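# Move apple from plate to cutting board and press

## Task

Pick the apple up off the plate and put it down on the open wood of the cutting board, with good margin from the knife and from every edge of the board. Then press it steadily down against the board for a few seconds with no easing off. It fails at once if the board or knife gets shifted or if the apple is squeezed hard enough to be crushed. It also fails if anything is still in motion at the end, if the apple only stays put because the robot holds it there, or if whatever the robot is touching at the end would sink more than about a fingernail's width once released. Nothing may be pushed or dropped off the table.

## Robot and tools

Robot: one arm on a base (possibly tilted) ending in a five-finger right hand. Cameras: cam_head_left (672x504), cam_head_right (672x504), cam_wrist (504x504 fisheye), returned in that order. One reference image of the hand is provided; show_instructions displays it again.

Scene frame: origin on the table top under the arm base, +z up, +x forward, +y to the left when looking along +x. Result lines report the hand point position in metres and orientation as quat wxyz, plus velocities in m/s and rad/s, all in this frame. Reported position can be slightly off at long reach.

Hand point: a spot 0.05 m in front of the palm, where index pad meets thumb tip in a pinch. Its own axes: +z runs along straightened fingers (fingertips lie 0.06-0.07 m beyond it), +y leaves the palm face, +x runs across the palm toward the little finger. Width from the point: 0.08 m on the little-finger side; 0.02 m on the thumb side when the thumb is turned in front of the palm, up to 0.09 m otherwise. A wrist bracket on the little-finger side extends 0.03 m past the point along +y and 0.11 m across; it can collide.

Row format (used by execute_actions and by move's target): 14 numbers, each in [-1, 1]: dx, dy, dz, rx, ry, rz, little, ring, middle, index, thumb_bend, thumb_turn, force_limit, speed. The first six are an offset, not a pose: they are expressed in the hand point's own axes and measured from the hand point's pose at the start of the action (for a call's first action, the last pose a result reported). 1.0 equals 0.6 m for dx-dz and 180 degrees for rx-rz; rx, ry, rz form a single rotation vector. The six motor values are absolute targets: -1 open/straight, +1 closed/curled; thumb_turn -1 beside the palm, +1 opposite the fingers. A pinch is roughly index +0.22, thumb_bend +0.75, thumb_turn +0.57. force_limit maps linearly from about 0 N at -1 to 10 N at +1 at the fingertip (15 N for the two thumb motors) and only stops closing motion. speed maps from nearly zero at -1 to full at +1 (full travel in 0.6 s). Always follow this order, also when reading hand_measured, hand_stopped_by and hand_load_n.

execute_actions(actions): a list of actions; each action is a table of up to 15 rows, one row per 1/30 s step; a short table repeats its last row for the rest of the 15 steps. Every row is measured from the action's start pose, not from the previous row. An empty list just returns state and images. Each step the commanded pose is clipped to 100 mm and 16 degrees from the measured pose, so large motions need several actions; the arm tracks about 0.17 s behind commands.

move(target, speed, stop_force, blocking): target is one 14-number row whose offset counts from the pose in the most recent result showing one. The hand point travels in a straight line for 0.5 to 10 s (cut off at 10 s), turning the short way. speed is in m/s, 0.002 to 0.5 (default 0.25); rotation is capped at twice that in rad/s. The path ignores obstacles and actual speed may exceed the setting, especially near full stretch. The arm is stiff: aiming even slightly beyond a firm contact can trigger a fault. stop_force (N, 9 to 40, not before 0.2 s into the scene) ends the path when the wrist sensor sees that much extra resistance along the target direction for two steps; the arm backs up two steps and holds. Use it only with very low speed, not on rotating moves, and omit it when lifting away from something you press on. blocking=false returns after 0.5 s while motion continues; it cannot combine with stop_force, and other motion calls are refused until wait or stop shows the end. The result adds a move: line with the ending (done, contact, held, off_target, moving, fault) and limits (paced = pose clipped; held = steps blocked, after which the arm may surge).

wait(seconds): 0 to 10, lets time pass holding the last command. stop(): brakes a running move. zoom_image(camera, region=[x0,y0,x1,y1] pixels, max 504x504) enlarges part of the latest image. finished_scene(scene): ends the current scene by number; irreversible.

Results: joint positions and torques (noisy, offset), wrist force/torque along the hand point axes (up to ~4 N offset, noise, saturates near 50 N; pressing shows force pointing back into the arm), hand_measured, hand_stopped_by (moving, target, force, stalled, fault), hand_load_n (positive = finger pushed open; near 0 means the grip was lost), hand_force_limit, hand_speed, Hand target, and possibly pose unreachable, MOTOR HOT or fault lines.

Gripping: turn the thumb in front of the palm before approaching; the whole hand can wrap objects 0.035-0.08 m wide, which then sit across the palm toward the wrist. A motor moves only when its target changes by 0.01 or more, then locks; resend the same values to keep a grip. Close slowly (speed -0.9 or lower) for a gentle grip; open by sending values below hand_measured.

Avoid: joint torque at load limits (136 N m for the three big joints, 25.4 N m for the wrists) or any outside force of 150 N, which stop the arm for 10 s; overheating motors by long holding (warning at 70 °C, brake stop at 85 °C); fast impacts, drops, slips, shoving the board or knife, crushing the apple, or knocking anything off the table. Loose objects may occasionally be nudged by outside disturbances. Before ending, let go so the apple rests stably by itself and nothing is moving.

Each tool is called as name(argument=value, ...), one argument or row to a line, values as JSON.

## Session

execute_actions(
  actions=[],
)

Scene clock: 0.00 s.
end_effector_position=(+0.1833, -0.0932, +0.1823) hand_measured=(-1.000, -1.000, -1.000, -1.000, -1.000, -1.000) hand_load_n=(+0.0, +0.0, +0.0, +0.0, +0.0, +0.0) hand_stopped_by=(target, target, target, target, target, target) hand_force_limit=0.00 hand_speed=-0.80 end_effector_quat_wxyz=(-0.268, -0.239, +0.913, -0.191) end_effector_velocity=(-0.001, +0.000, +0.000) end_effector_angular_velocity=(+0.000, +0.003, -0.000)
Joint positions: [-0.693 -0.849  2.225  0.282  2.029 -2.753]
Joint velocities: [ 0.    -0.     0.001  0.001  0.002  0.   ]
Joint torques (N m, as the arm reports them, + toward a larger angle): no reading
Wrist force (N, on the end effector, along its own x y z axes, offset not removed): no reading
Wrist torque (N m, same axes, about the end effector's origin, offset not removed): no reading
Hand target: +0.183, -0.093, +0.182; -0.268, -0.239, +0.913, -0.191

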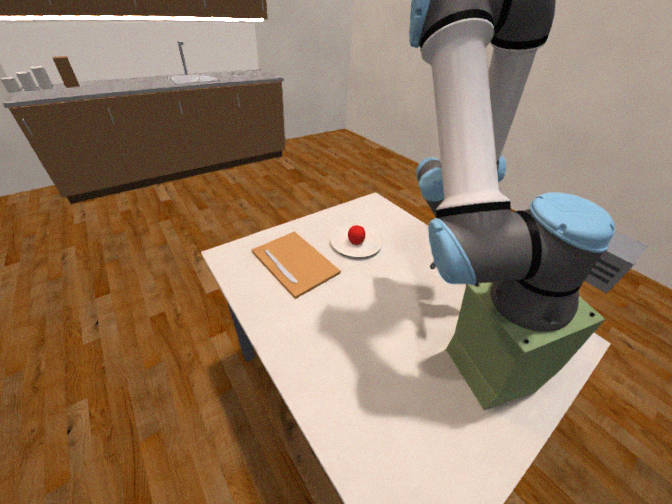

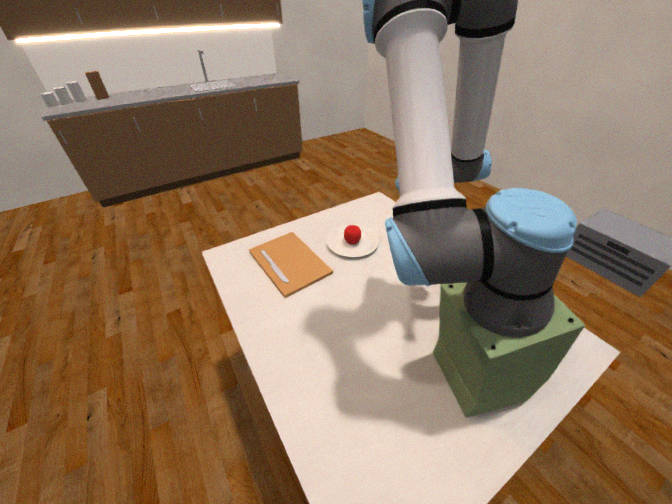

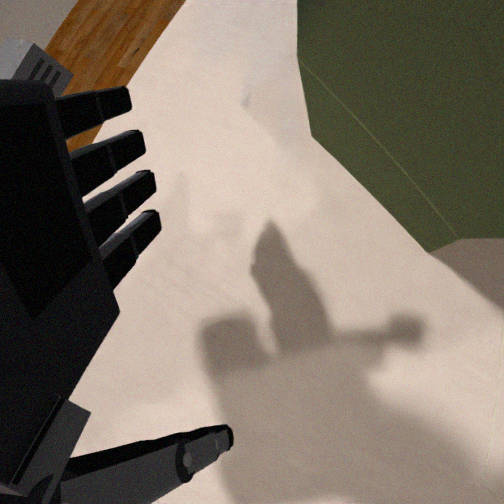

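move(
  target=[-0.62, -0.3635, -0.2475, 0.184, -0.1627, 0.1186, -1, -1, -1, -1, -1, 1, 0, 0.5],
  speed=0.3,
)

Scene clock: 3.60 s.
end_effector_position=(+0.6358, -0.0754, +0.1303) hand_measured=(-1.000, -1.000, -1.000, -1.000, -1.000, +1.000) hand_load_n=(+0.0, +0.0, +0.0, +0.0, +0.0, +0.0) hand_stopped_by=(target, target, target, target, target, target) hand_force_limit=0.00 hand_speed=0.50 end_effector_quat_wxyz=(+0.084, -0.176, +0.887, -0.419) end_effector_velocity=(+0.002, -0.000, -0.000) end_effector_angular_velocity=(-0.002, -0.003, +0.000)
Joint positions: [-0.19  -0.614  1.431  0.226  2.1   -2.201]
Joint velocities: [ 0.001  0.003 -0.007  0.001  0.002  0.001]
Joint torques (N m, as the arm reports them, + toward a larger angle): [ -1.43 -36.93 -25.68   2.9    2.44   1.36]
Wrist force (N, on the end effector, along its own x y z axes, offset not removed): [-0.4 -0.4 0.5]
Wrist torque (N m, same axes, about the end effector's origin, offset not removed): [0.04 0.19 -0.23]
Hand target: +0.636, -0.075, +0.130; +0.084, -0.176, +0.887, -0.419
Off the commanded pose: 0.001 m, 0 deg.
move: done

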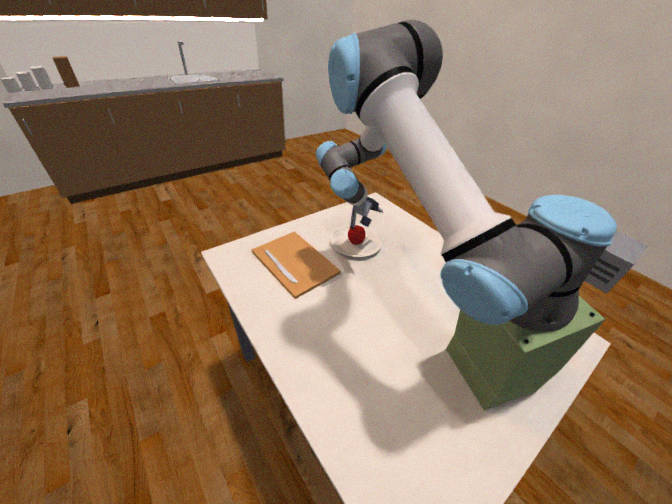

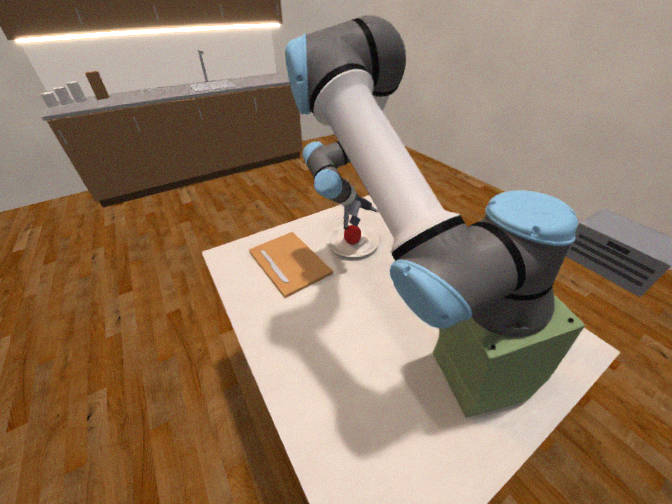

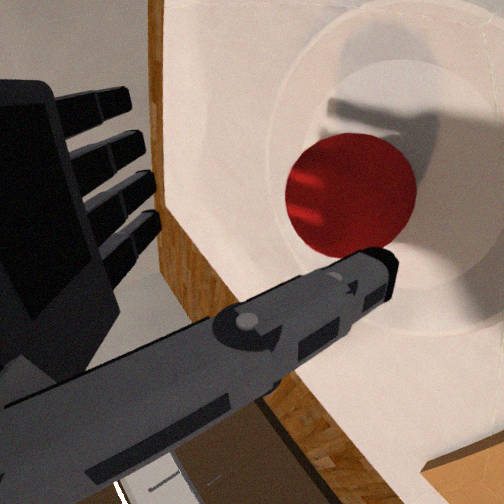

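move(
  target=[-0.018, 0.064, 0.053, 0, 0, 0, -1, -1, -1, -1, -1, 1, 0, 0.5],
  speed=0.1,
)

Scene clock: 5.10 s.
end_effector_position=(+0.6458, -0.0715, +0.0807) hand_measured=(-1.000, -1.000, -1.000, -1.000, -1.000, +1.000) hand_load_n=(+0.0, +0.0, +0.0, +0.0, +0.0, +0.0) hand_stopped_by=(target, target, target, target, target, target) hand_force_limit=0.00 hand_speed=0.50 end_effector_quat_wxyz=(+0.084, -0.176, +0.887, -0.419) end_effector_velocity=(-0.000, -0.000, -0.003) end_effector_angular_velocity=(-0.001, +0.003, -0.000)
Joint positions: [-0.16  -0.503  1.35   0.211  2.114 -2.171]
Joint velocities: [ 0.001  0.008 -0.006  0.001  0.001  0.   ]
Joint torques (N m, as the arm reports them, + toward a larger angle): [ -3.03 -38.97 -23.66   3.13   2.55   1.46]
Wrist force (N, on the end effector, along its own x y z axes, offset not removed): [-1.3 -0.7 1.4]
Wrist torque (N m, same axes, about the end effector's origin, offset not removed): [-0.09 0.23 -0.21]
Hand target: +0.646, -0.071, +0.080; +0.084, -0.176, +0.887, -0.419
Off the commanded pose: 0.000 m, 0 deg.
move: done

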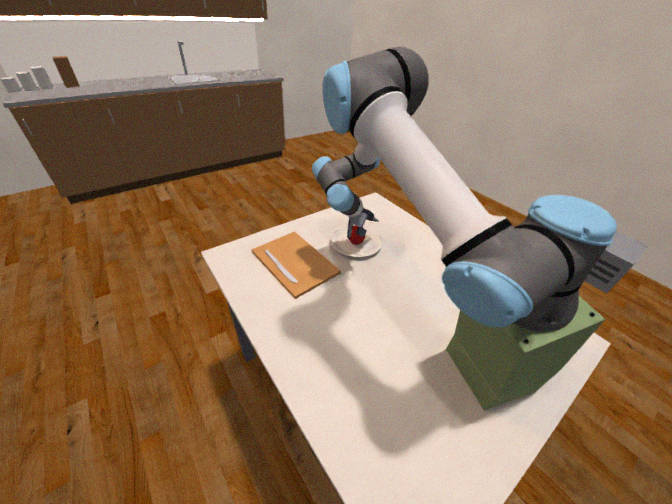

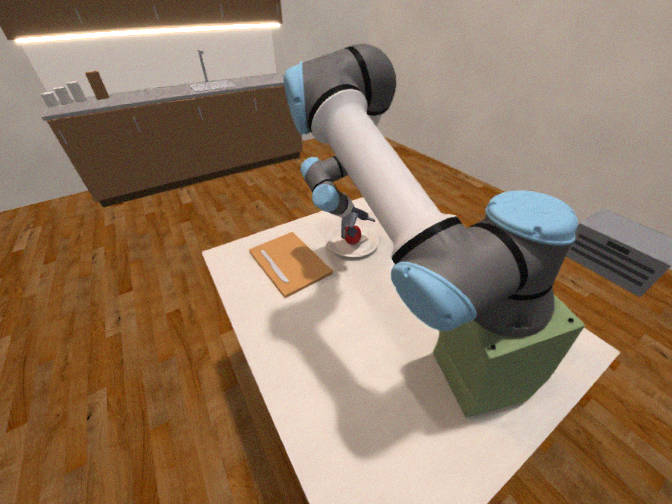

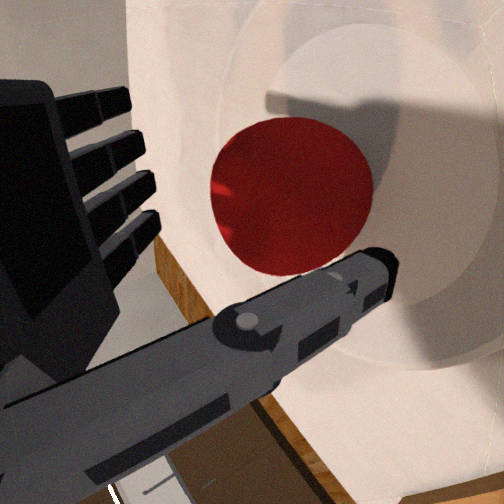

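move(
  target=[0, 0.0459, 0.0378, 0, 0, 0, -1, -1, -1, -1, -1, 1, 0, 0.5],
  speed=0.04,
  stop_force=9,
)

execute_actions(
  actions=[
    [[0,0,0,0,0,0,1,1,1,1,1,1,0.2,-0.6]],
    [[0,0,0,0,0,0,1,1,1,1,1,1,0.2,-0.6]],
    [[0,0,0,0,0,0,1,1,1,1,1,1,0.2,-0.6]],
    [[0,0,0,0,0,0,1,1,1,1,1,1,0.2,-0.6]],
  ],
)

Scene clock: 6.93 s.
end_effector_position=(+0.6459, -0.0715, +0.0453) hand_measured=(-1.000, -1.000, -1.000, -1.000, -1.000, +1.000) hand_load_n=(+0.0, +0.0, +0.0, +0.0, +0.0, +0.0) hand_stopped_by=(target, target, target, target, target, target) hand_force_limit=0.00 hand_speed=0.50 end_effector_quat_wxyz=(+0.084, -0.176, +0.887, -0.419) end_effector_velocity=(+0.001, -0.000, -0.002) end_effector_angular_velocity=(-0.001, -0.002, -0.000)
Joint positions: [-0.147 -0.432  1.311  0.186  2.121 -2.156]
Joint velocities: [ 0.001  0.005 -0.004 -0.001  0.002  0.002]
Joint torques (N m, as the arm reports them, + toward a larger angle): [ -3.73 -38.83 -23.59   0.06   2.34   1.35]
Wrist force (N, on the end effector, along its own x y z axes, offset not removed): [0.9 0.1 0.8]
Wrist torque (N m, same axes, about the end effector's origin, offset not removed): [0.00 -0.04 -0.07]
Hand target: +0.646, -0.072, +0.045; +0.084, -0.176, +0.887, -0.419
Off the commanded pose: 0.000 m, 0 deg.
move: done

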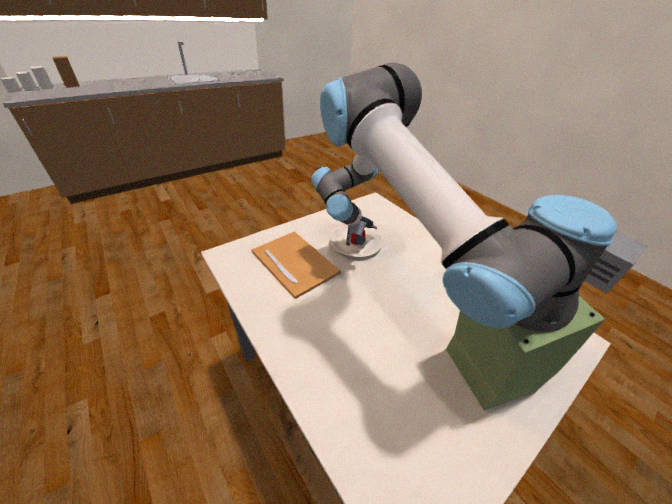

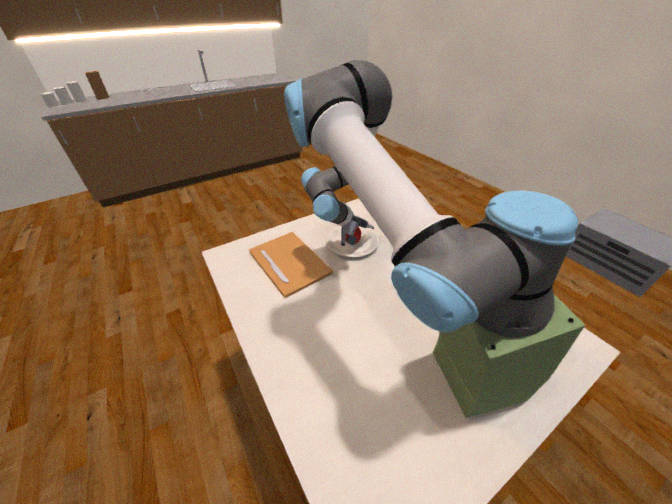

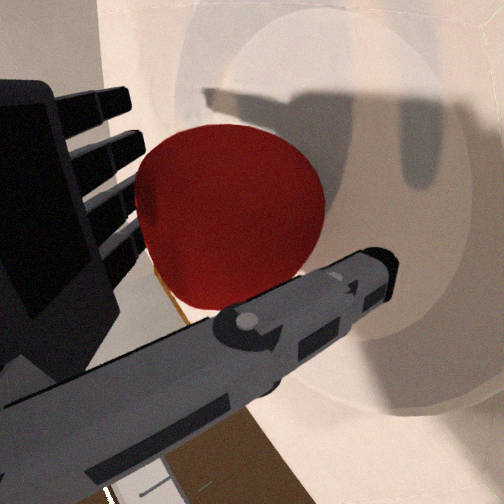

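Scene clock: 8.93 s.
end_effector_position=(+0.6459, -0.0715, +0.0453) hand_measured=(+0.264, -0.182, -0.292, -0.228, -0.556, +1.000) hand_load_n=(+0.0, +6.0, +0.5, +8.0, +14.0, +1.5) hand_stopped_by=(moving, force, force, force, force, target) hand_force_limit=0.20 hand_speed=-0.60 end_effector_quat_wxyz=(+0.084, -0.176, +0.887, -0.419) end_effector_velocity=(+0.001, -0.000, +0.001) end_effector_angular_velocity=(-0.001, -0.003, -0.000)
Joint positions: [-0.146 -0.432  1.311  0.186  2.121 -2.156]
Joint velocities: [-0.    -0.001 -0.001 -0.001  0.     0.   ]
Joint torques (N m, as the arm reports them, + toward a larger angle): [ -9.29 -50.96  -8.11   2.23   1.44  -0.07]
Wrist force (N, on the end effector, along its own x y z axes, offset not removed): [-1.3 -4.3 0.5]
Wrist torque (N m, same axes, about the end effector's origin, offset not removed): [-0.16 0.36 -0.39]
Hand target: +0.646, -0.072, +0.045; +0.084, -0.176, +0.887, -0.419
Off the commanded pose: 0.000 m, 0 deg.

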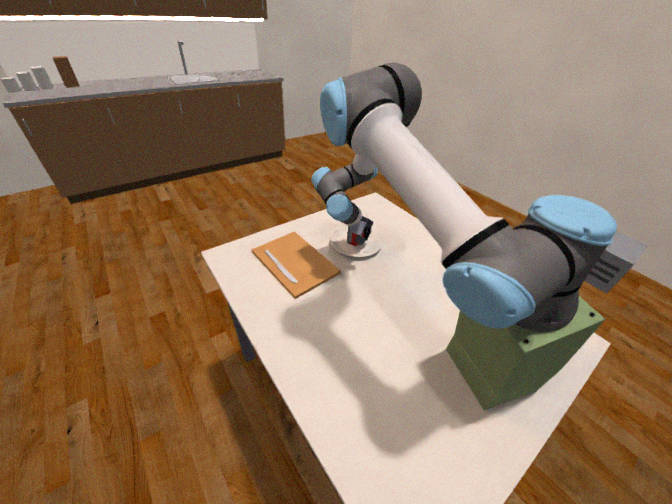

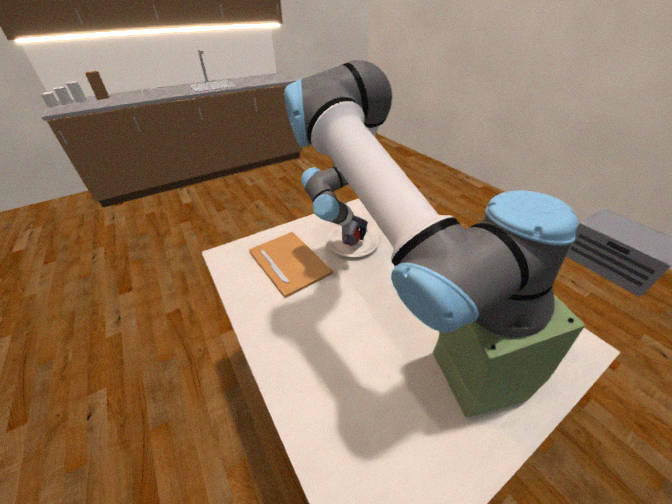

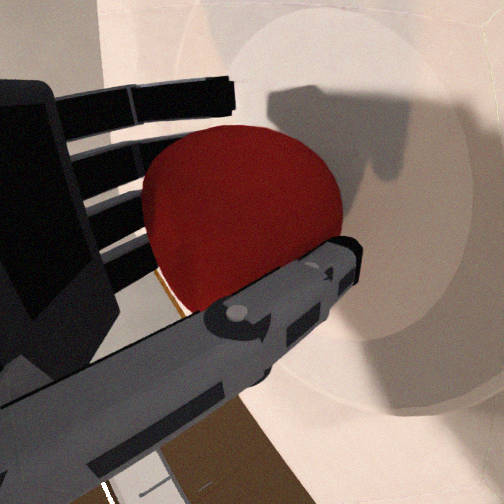

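move(
  target=[0, -0.064, -0.053, 0, 0, 0, 1, 1, 0.95, 1, 1, 1, -0.3, -0.6],
  speed=0.06,
)

zoom_image(
  camera="cam_head_right",
  region=[220, 180, 400, 330],
)

zoom_image(
  camera="cam_head_left",
  region=[220, 180, 400, 330],
)

Scene clock: 10.57 s.
end_effector_position=(+0.6458, -0.0713, +0.0948) hand_measured=(+1.000, -0.182, -0.274, -0.228, -0.558, +1.000) hand_load_n=(+0.0, +3.5, +5.5, +5.5, +16.5, +2.5) hand_stopped_by=(target, force, force, force, force, target) hand_force_limit=-0.30 hand_speed=-0.60 end_effector_quat_wxyz=(+0.084, -0.176, +0.887, -0.419) end_effector_velocity=(+0.000, -0.000, +0.004) end_effector_angular_velocity=(-0.002, -0.001, +0.000)
Joint positions: [-0.166 -0.531  1.363  0.223  2.112 -2.176]
Joint velocities: [-0.001 -0.006  0.003  0.001  0.001 -0.002]
Joint torques (N m, as the arm reports them, + toward a larger angle): [-19.28 -51.83   1.92   3.33  -0.19  -1.12]
Wrist force (N, on the end effector, along its own x y z axes, offset not removed): [-1.1 1.4 3.8]
Wrist torque (N m, same axes, about the end effector's origin, offset not removed): [0.00 0.18 -0.21]
Hand target: +0.646, -0.071, +0.095; +0.084, -0.176, +0.887, -0.419
Off the commanded pose: 0.000 m, 0 deg.
move: done

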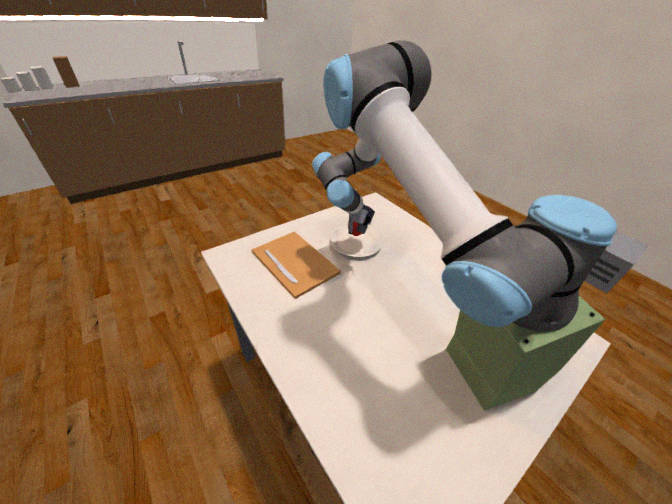

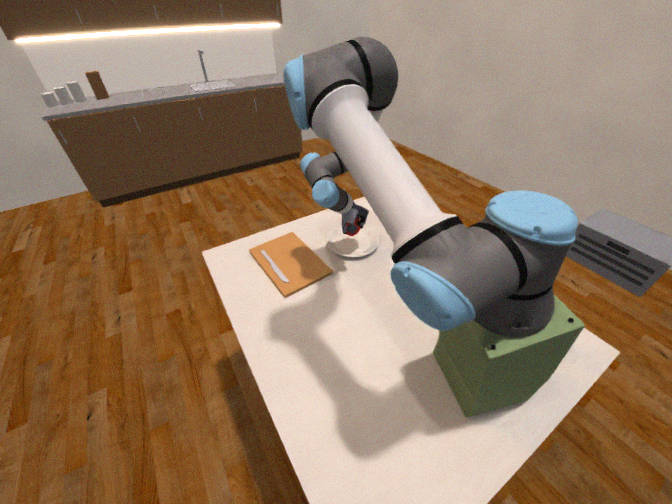

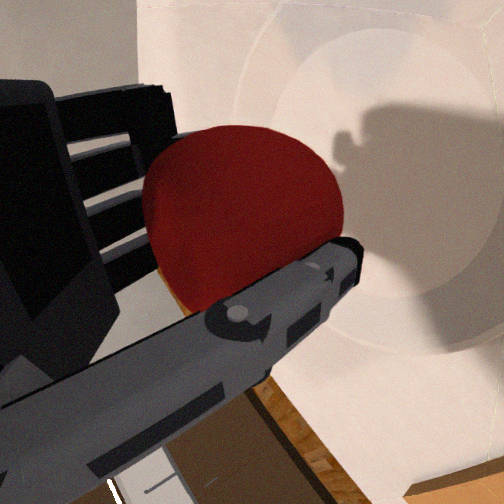

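Region (220, 180, 400, 330) of cam_head_right's 672x504 image, scaled by 2.800, with more detail than that image has.

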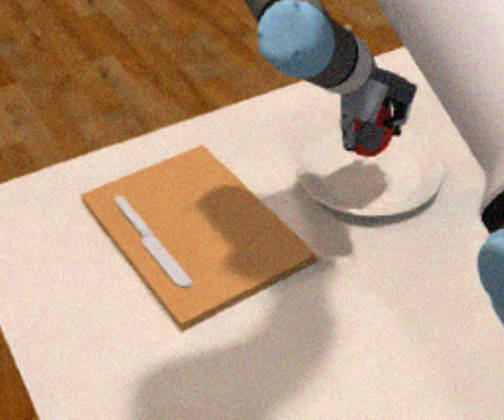

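Region (220, 180, 400, 330) of cam_head_left's 672x504 image, scaled by 2.800, with more detail than that image has.

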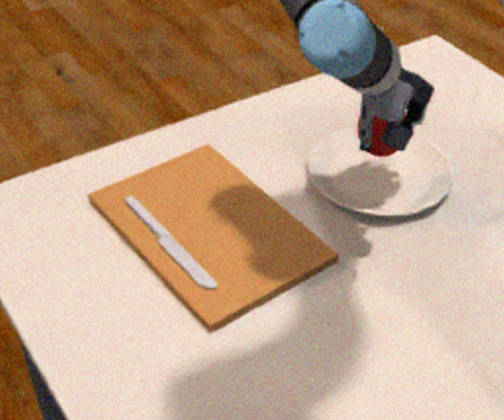

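move(
  target=[-0.2017, 0.2242, -0.2568, 0, 0, 0, 1, 1, 0.95, 1, 1, 1, -0.3, -0.6],
  speed=0.2,
)

zoom_image(
  camera="cam_head_right",
  region=[220, 180, 400, 330],
)

zoom_image(
  camera="cam_head_left",
  region=[220, 180, 400, 330],
)

Scene clock: 13.47 s.
end_effector_position=(+0.6797, +0.1634, +0.0887) hand_measured=(+1.000, -0.182, -0.274, -0.228, -0.558, +1.000) hand_load_n=(+0.0, +3.5, +5.5, +5.5, +16.5, +2.5) hand_stopped_by=(target, force, force, force, force, target) hand_force_limit=-0.30 hand_speed=-0.60 end_effector_quat_wxyz=(+0.084, -0.176, +0.887, -0.419) end_effector_velocity=(+0.001, +0.003, -0.001) end_effector_angular_velocity=(-0.000, +0.002, -0.004)
Joint positions: [ 0.221 -0.346  0.873  0.785  2.26  -1.736]
Joint velocities: [ 0.005  0.012 -0.023  0.021  0.001  0.01 ]
Joint torques (N m, as the arm reports them, + toward a larger angle): [  1.58 -44.3  -26.69   3.82   3.06   1.16]
Wrist force (N, on the end effector, along its own x y z axes, offset not removed): [-1.4 0.4 3.6]
Wrist torque (N m, same axes, about the end effector's origin, offset not removed): [-0.14 0.23 -0.22]
Hand target: +0.680, +0.164, +0.089; +0.084, -0.176, +0.887, -0.419
Off the commanded pose: 0.000 m, 0 deg.
move: done

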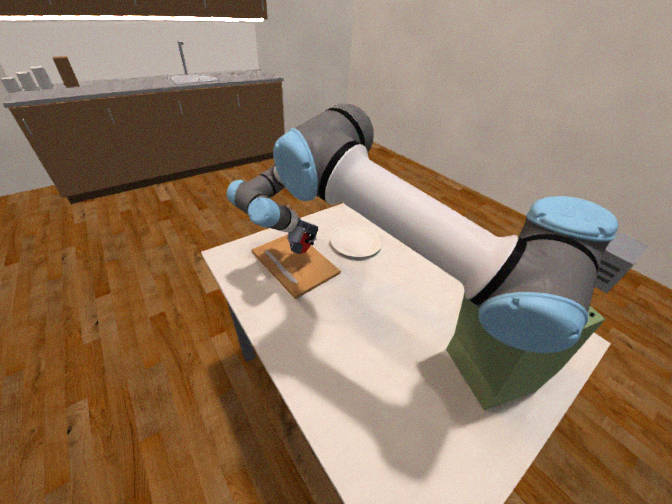

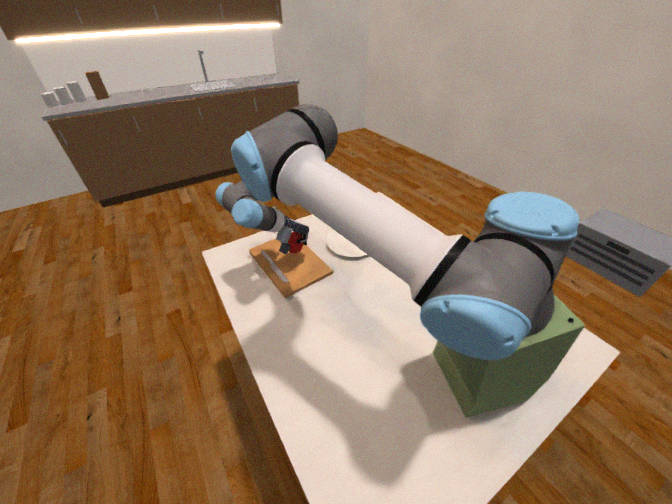

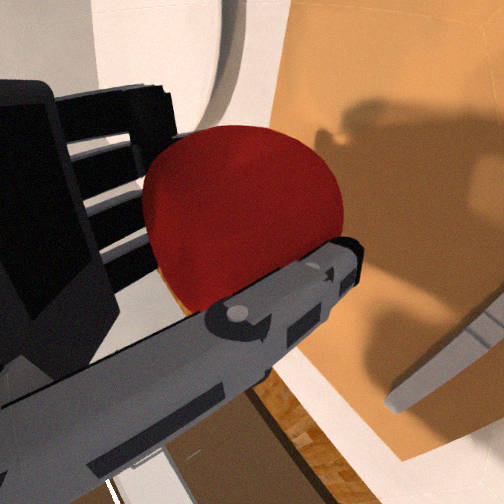

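Region (220, 180, 400, 330) of cam_head_right's 672x504 image, scaled by 2.800, with more detail than that image has.

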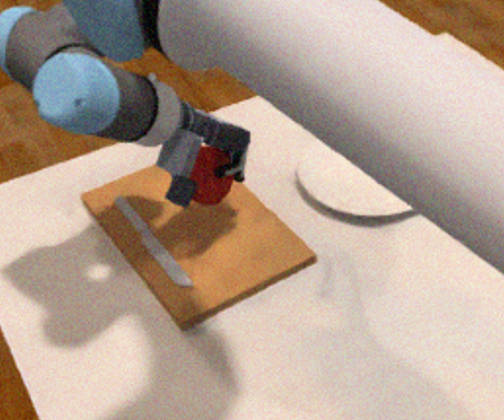

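Region (220, 180, 400, 330) of cam_head_left's 672x504 image, scaled by 2.800, with more detail than that image has.

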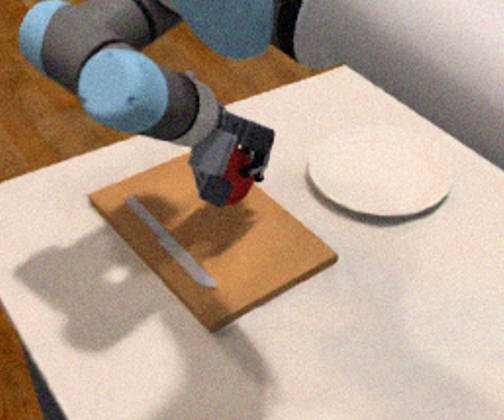

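move(
  target=[0.018, 0.046, 0.0097, 0, 0, 0, 1, 1, 0.95, 1, 1, 1, -0.3, -0.6],
  speed=0.05,
  stop_force=9,
)

zoom_image(
  camera="cam_head_right",
  region=[220, 180, 400, 330],
)

zoom_image(
  camera="cam_head_left",
  region=[220, 180, 400, 330],
)

Scene clock: 15.27 s.
end_effector_position=(+0.6649, +0.1713, +0.0639) hand_measured=(+1.000, -0.182, -0.274, -0.228, -0.558, +1.000) hand_load_n=(+0.0, +3.5, +5.5, +5.5, +16.5, +2.5) hand_stopped_by=(target, force, force, force, force, target) hand_force_limit=-0.30 hand_speed=-0.60 end_effector_quat_wxyz=(+0.084, -0.176, +0.887, -0.419) end_effector_velocity=(-0.001, +0.000, -0.002) end_effector_angular_velocity=(-0.000, -0.000, -0.001)
Joint positions: [ 0.246 -0.319  0.89   0.761  2.266 -1.705]
Joint velocities: [ 0.002  0.003  0.001 -0.001  0.001  0.004]
Joint torques (N m, as the arm reports them, + toward a larger angle): [  0.96 -43.57  -1.14   0.85   2.86   1.55]
Wrist force (N, on the end effector, along its own x y z axes, offset not removed): [-1.4 0.1 3.1]
Wrist torque (N m, same axes, about the end effector's origin, offset not removed): [-0.16 0.24 -0.29]
Hand target: +0.665, +0.171, +0.064; +0.084, -0.176, +0.887, -0.419
Off the commanded pose: 0.000 m, 0 deg.
move: done

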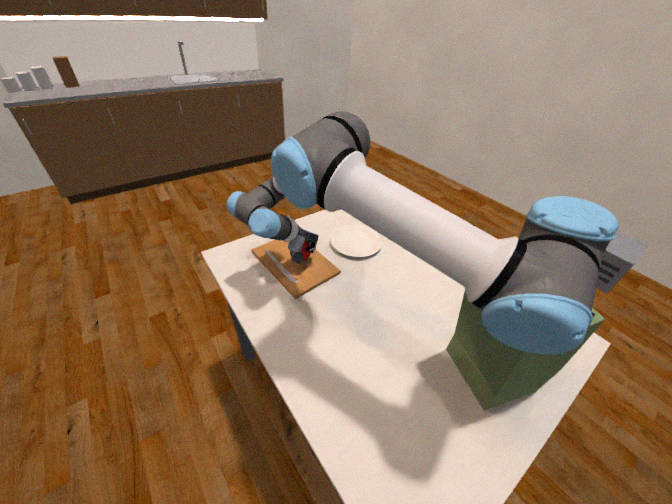

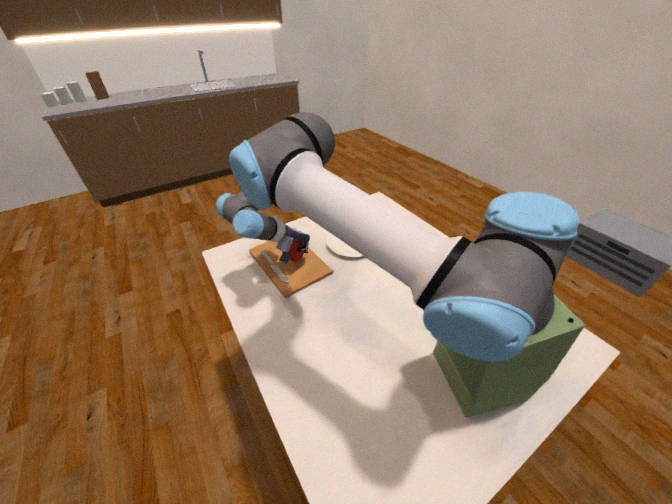

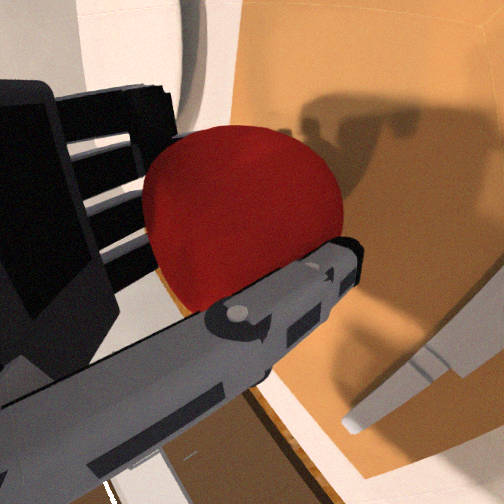

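Region (220, 180, 400, 330) of cam_head_right's 672x504 image, scaled by 2.800, with more detail than that image has.

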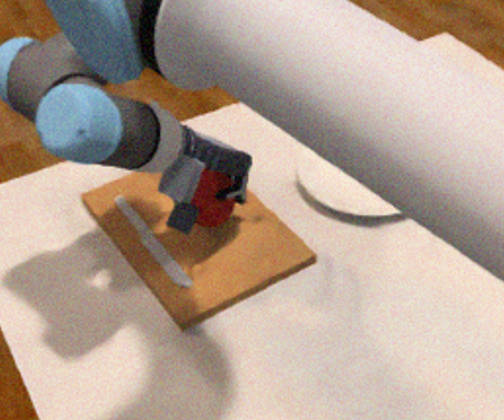

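Region (220, 180, 400, 330) of cam_head_left's 672x504 image, scaled by 2.800, with more detail than that image has.

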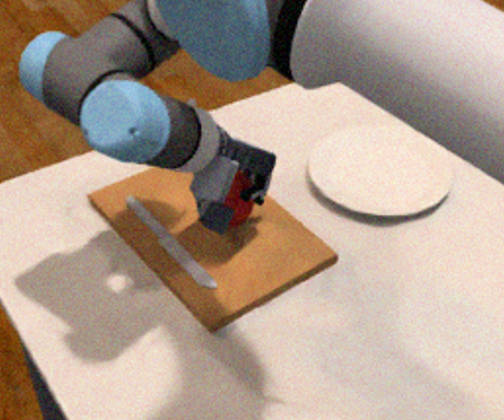

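move(
  target=[0, 0.0386, 0.0318, 0, 0, 0, 1, 1, 0.95, 1, 1, 1, -0.3, -0.6],
  speed=0.006,
  stop_force=12,
)

wait(
  seconds=1,
)

Scene clock: 18.07 s.
end_effector_position=(+0.6651, +0.1714, +0.0523) hand_measured=(+1.000, -0.182, -0.274, -0.228, -0.558, +1.000) hand_load_n=(+0.0, +3.5, +5.5, +5.0, +16.0, +0.5) hand_stopped_by=(target, force, force, force, force, target) hand_force_limit=-0.30 hand_speed=-0.60 end_effector_quat_wxyz=(+0.084, -0.176, +0.887, -0.419) end_effector_velocity=(-0.001, -0.001, +0.001) end_effector_angular_velocity=(-0.003, -0.000, -0.001)
Joint positions: [ 0.25  -0.295  0.871  0.758  2.267 -1.7  ]
Joint velocities: [-0.    -0.003  0.004 -0.001  0.002 -0.   ]
Joint torques (N m, as the arm reports them, + toward a larger angle): [-10.39 -48.02   2.69  -1.2   -2.02  -0.86]
Wrist force (N, on the end effector, along its own x y z axes, offset not removed): [1.3 -13.2 -12.3]
Wrist torque (N m, same axes, about the end effector's origin, offset not removed): [-0.01 0.56 -0.51]
Hand target: +0.665, +0.171, +0.053; +0.084, -0.176, +0.887, -0.419
Off the commanded pose: 0.018 m, 0 deg.
move: contact

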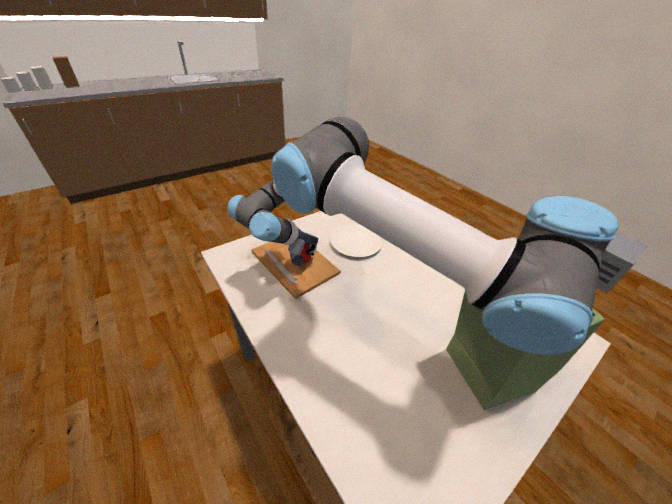

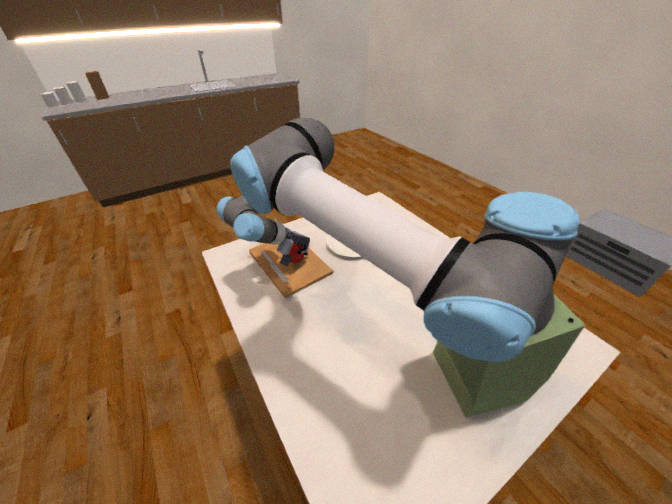

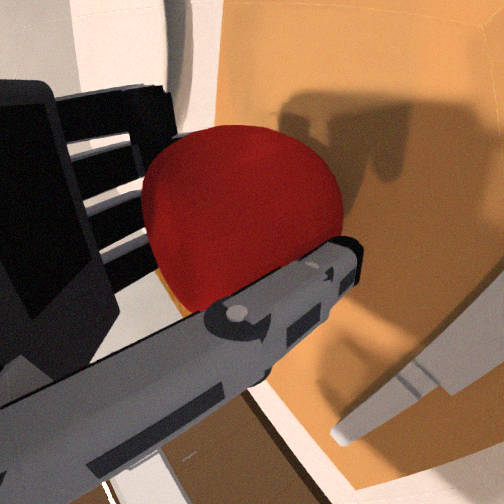

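Scene clock: 19.07 s.
end_effector_position=(+0.6649, +0.1713, +0.0526) hand_measured=(+1.000, -0.182, -0.274, -0.228, -0.558, +1.000) hand_load_n=(+0.0, +3.5, +5.5, +5.5, +16.0, +1.5) hand_stopped_by=(target, force, force, force, force, target) hand_force_limit=-0.30 hand_speed=-0.60 end_effector_quat_wxyz=(+0.084, -0.176, +0.887, -0.419) end_effector_velocity=(+0.001, +0.000, +0.001) end_effector_angular_velocity=(+0.000, -0.003, -0.000)
Joint positions: [ 0.25  -0.296  0.872  0.758  2.267 -1.701]
Joint velocities: [-0.    -0.001 -0.    -0.001  0.001  0.001]
Joint torques (N m, as the arm reports them, + toward a larger angle): [-16.31 -51.63   0.59   2.82  -0.95  -1.19]
Wrist force (N, on the end effector, along its own x y z axes, offset not removed): [-0.3 -7.5 -5.4]
Wrist torque (N m, same axes, about the end effector's origin, offset not removed): [-0.12 0.32 -0.28]
Hand target: +0.665, +0.171, +0.053; +0.084, -0.176, +0.887, -0.419
Off the commanded pose: 0.019 m, 0 deg.
wait: 1.00 s; at rest by 0.17 s

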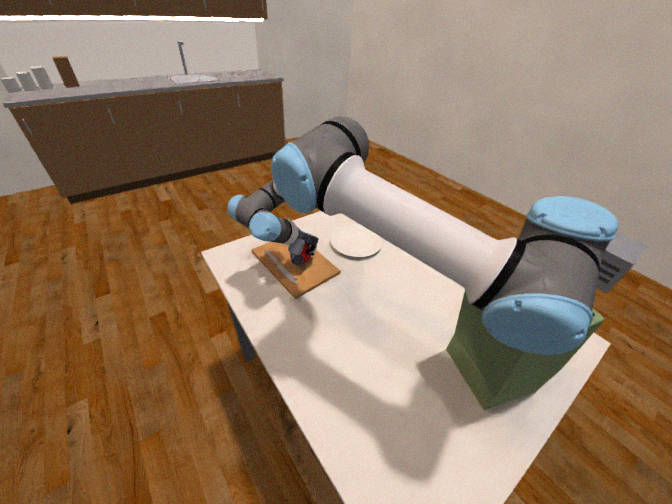

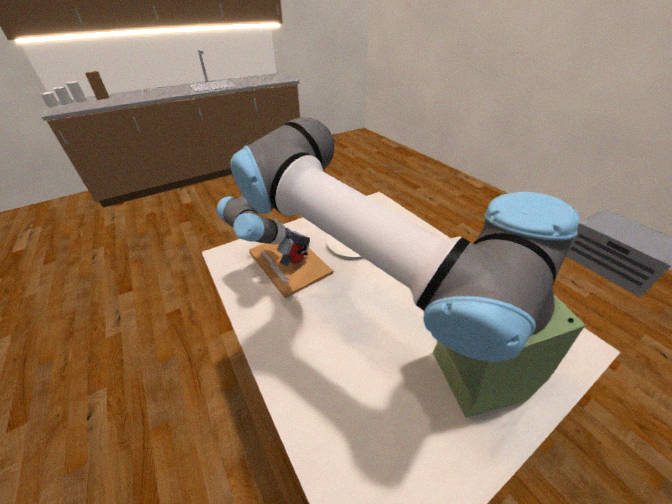

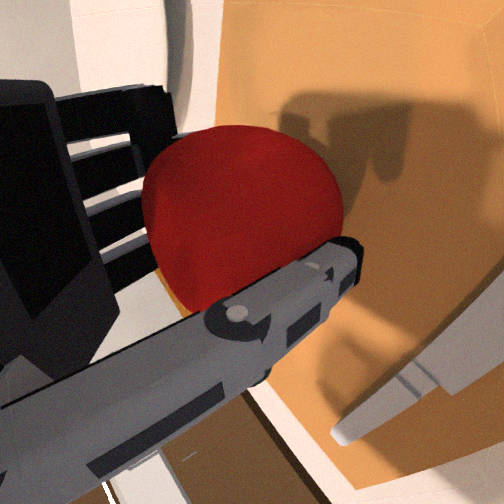

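execute_actions(
  actions=[
    [[0,0.0004,0.00033,0,0,0,1,1,0.95,1,1,1,-0.3,-0.6]],
  ],
)

wait(
  seconds=1,
)

wait(
  seconds=8,
)

Scene clock: 19.80 s.
end_effector_position=(+0.6649, +0.1712, +0.0523) hand_measured=(+1.000, -0.182, -0.274, -0.228, -0.558, +1.000) hand_load_n=(+0.0, +3.5, +5.5, +5.0, +16.0, +1.5) hand_stopped_by=(target, force, force, force, force, target) hand_force_limit=-0.30 hand_speed=-0.60 end_effector_quat_wxyz=(+0.084, -0.176, +0.887, -0.419) end_effector_velocity=(+0.000, -0.001, -0.000) end_effector_angular_velocity=(-0.002, -0.001, -0.001)
Joint positions: [ 0.25  -0.295  0.871  0.758  2.267 -1.701]
Joint velocities: [-0.     0.002 -0.001 -0.     0.002  0.001]
Joint torques (N m, as the arm reports them, + toward a larger angle): [  0.16 -32.68 -22.61  -0.06  -0.34   0.98]
Wrist force (N, on the end effector, along its own x y z axes, offset not removed): [1.1 -14.7 -12.6]
Wrist torque (N m, same axes, about the end effector's origin, offset not removed): [-0.34 0.28 -0.43]
Hand target: +0.665, +0.171, +0.052; +0.084, -0.176, +0.887, -0.419
Off the commanded pose: 0.000 m, 0 deg.

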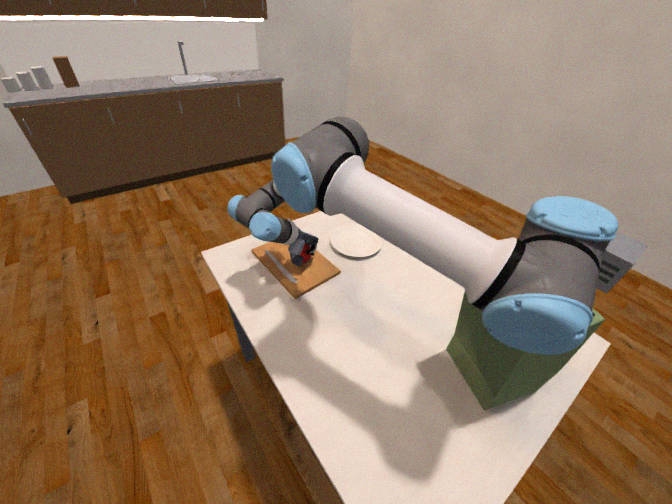

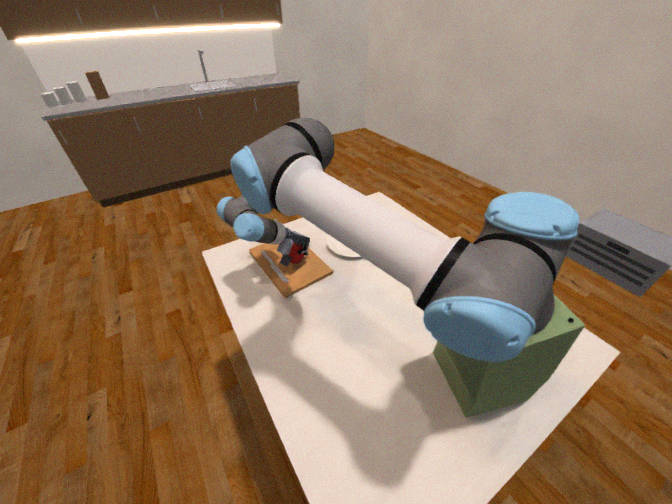

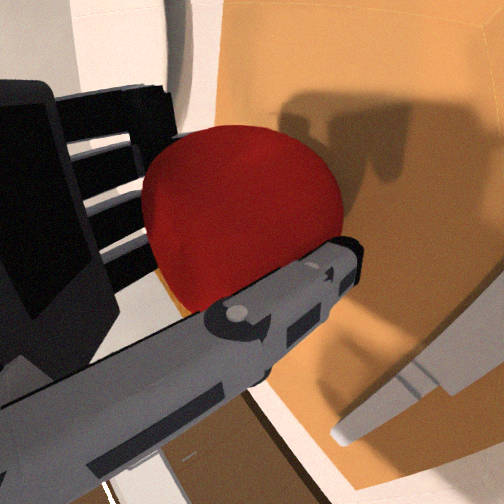

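Scene clock: 20.80 s.
end_effector_position=(+0.6649, +0.1713, +0.0523) hand_measured=(+1.000, -0.182, -0.274, -0.228, -0.558, +1.000) hand_load_n=(+0.0, +3.5, +5.5, +5.0, +16.0, +1.0) hand_stopped_by=(target, force, force, force, force, target) hand_force_limit=-0.30 hand_speed=-0.60 end_effector_quat_wxyz=(+0.084, -0.176, +0.887, -0.419) end_effector_velocity=(-0.000, +0.000, -0.000) end_effector_angular_velocity=(+0.000, -0.001, -0.000)
Joint positions: [ 0.25  -0.295  0.871  0.758  2.267 -1.701]
Joint velocities: [ 0.     0.001  0.    -0.001  0.     0.001]
Joint torques (N m, as the arm reports them, + toward a larger angle): [  1.3  -30.85 -23.05  -1.05   0.29   1.33]
Wrist force (N, on the end effector, along its own x y z axes, offset not removed): [0.6 -15.9 -12.8]
Wrist torque (N m, same axes, about the end effector's origin, offset not removed): [-0.31 0.44 -0.52]
Hand target: +0.665, +0.171, +0.052; +0.084, -0.176, +0.887, -0.419
Off the commanded pose: 0.000 m, 0 deg.
wait: 1.00 s; at rest by 0.17 s

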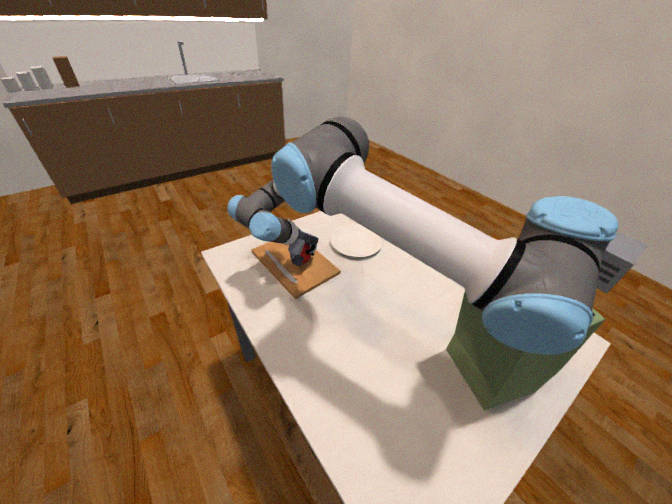

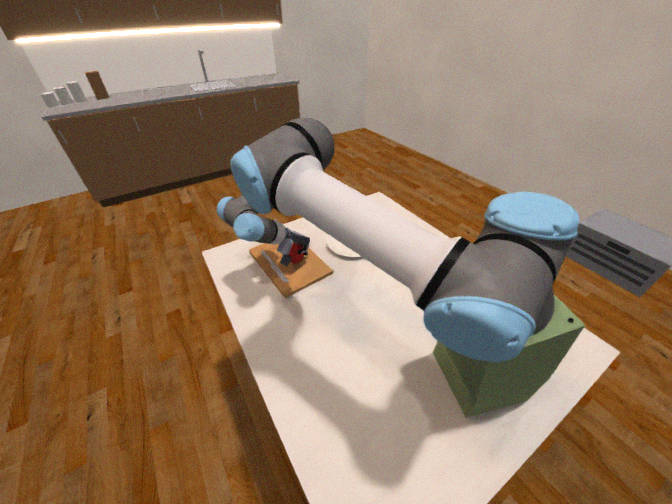

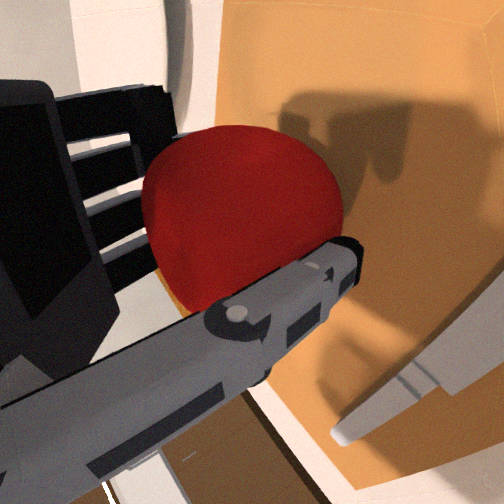

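Scene clock: 28.80 s.
end_effector_position=(+0.6649, +0.1713, +0.0523) hand_measured=(+1.000, -0.182, -0.274, -0.228, -0.558, +1.000) hand_load_n=(+0.0, +3.5, +5.5, +5.0, +16.0, +1.0) hand_stopped_by=(target, force, force, force, force, target) hand_force_limit=-0.30 hand_speed=-0.60 end_effector_quat_wxyz=(+0.084, -0.176, +0.887, -0.419) end_effector_velocity=(+0.000, -0.001, -0.000) end_effector_angular_velocity=(+0.001, +0.000, -0.001)
Joint positions: [ 0.25  -0.295  0.871  0.758  2.267 -1.701]
Joint velocities: [-0.001  0.001 -0.001  0.    -0.001 -0.   ]
Joint torques (N m, as the arm reports them, + toward a larger angle): [  1.32 -31.57 -21.26  -0.91   0.22   1.1 ]
Wrist force (N, on the end effector, along its own x y z axes, offset not removed): [-0.5 -14.7 -13.2]
Wrist torque (N m, same axes, about the end effector's origin, offset not removed): [-0.12 0.53 -0.46]
Hand target: +0.665, +0.171, +0.052; +0.084, -0.176, +0.887, -0.419
Off the commanded pose: 0.000 m, 0 deg.
wait: 8.00 s; at rest by 0.17 s

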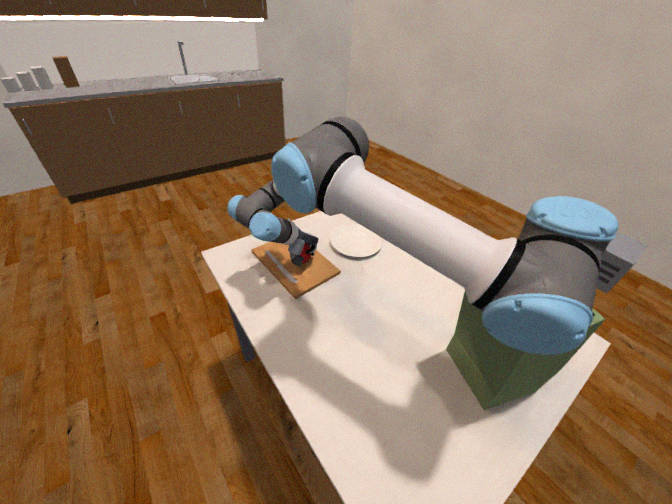

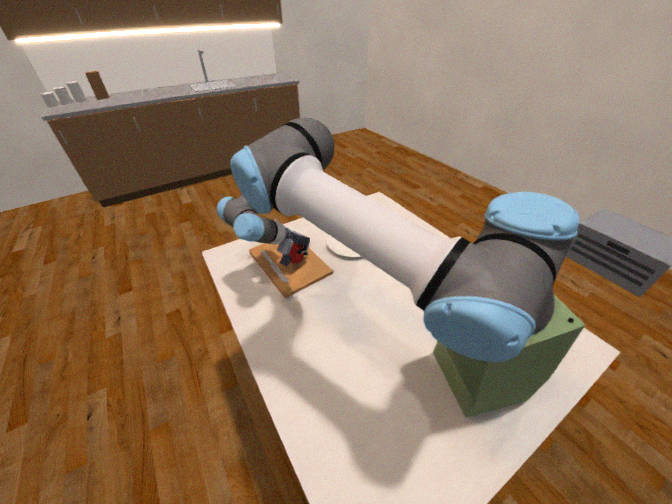

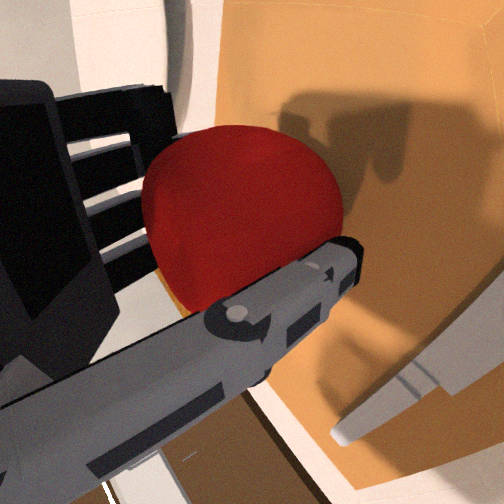

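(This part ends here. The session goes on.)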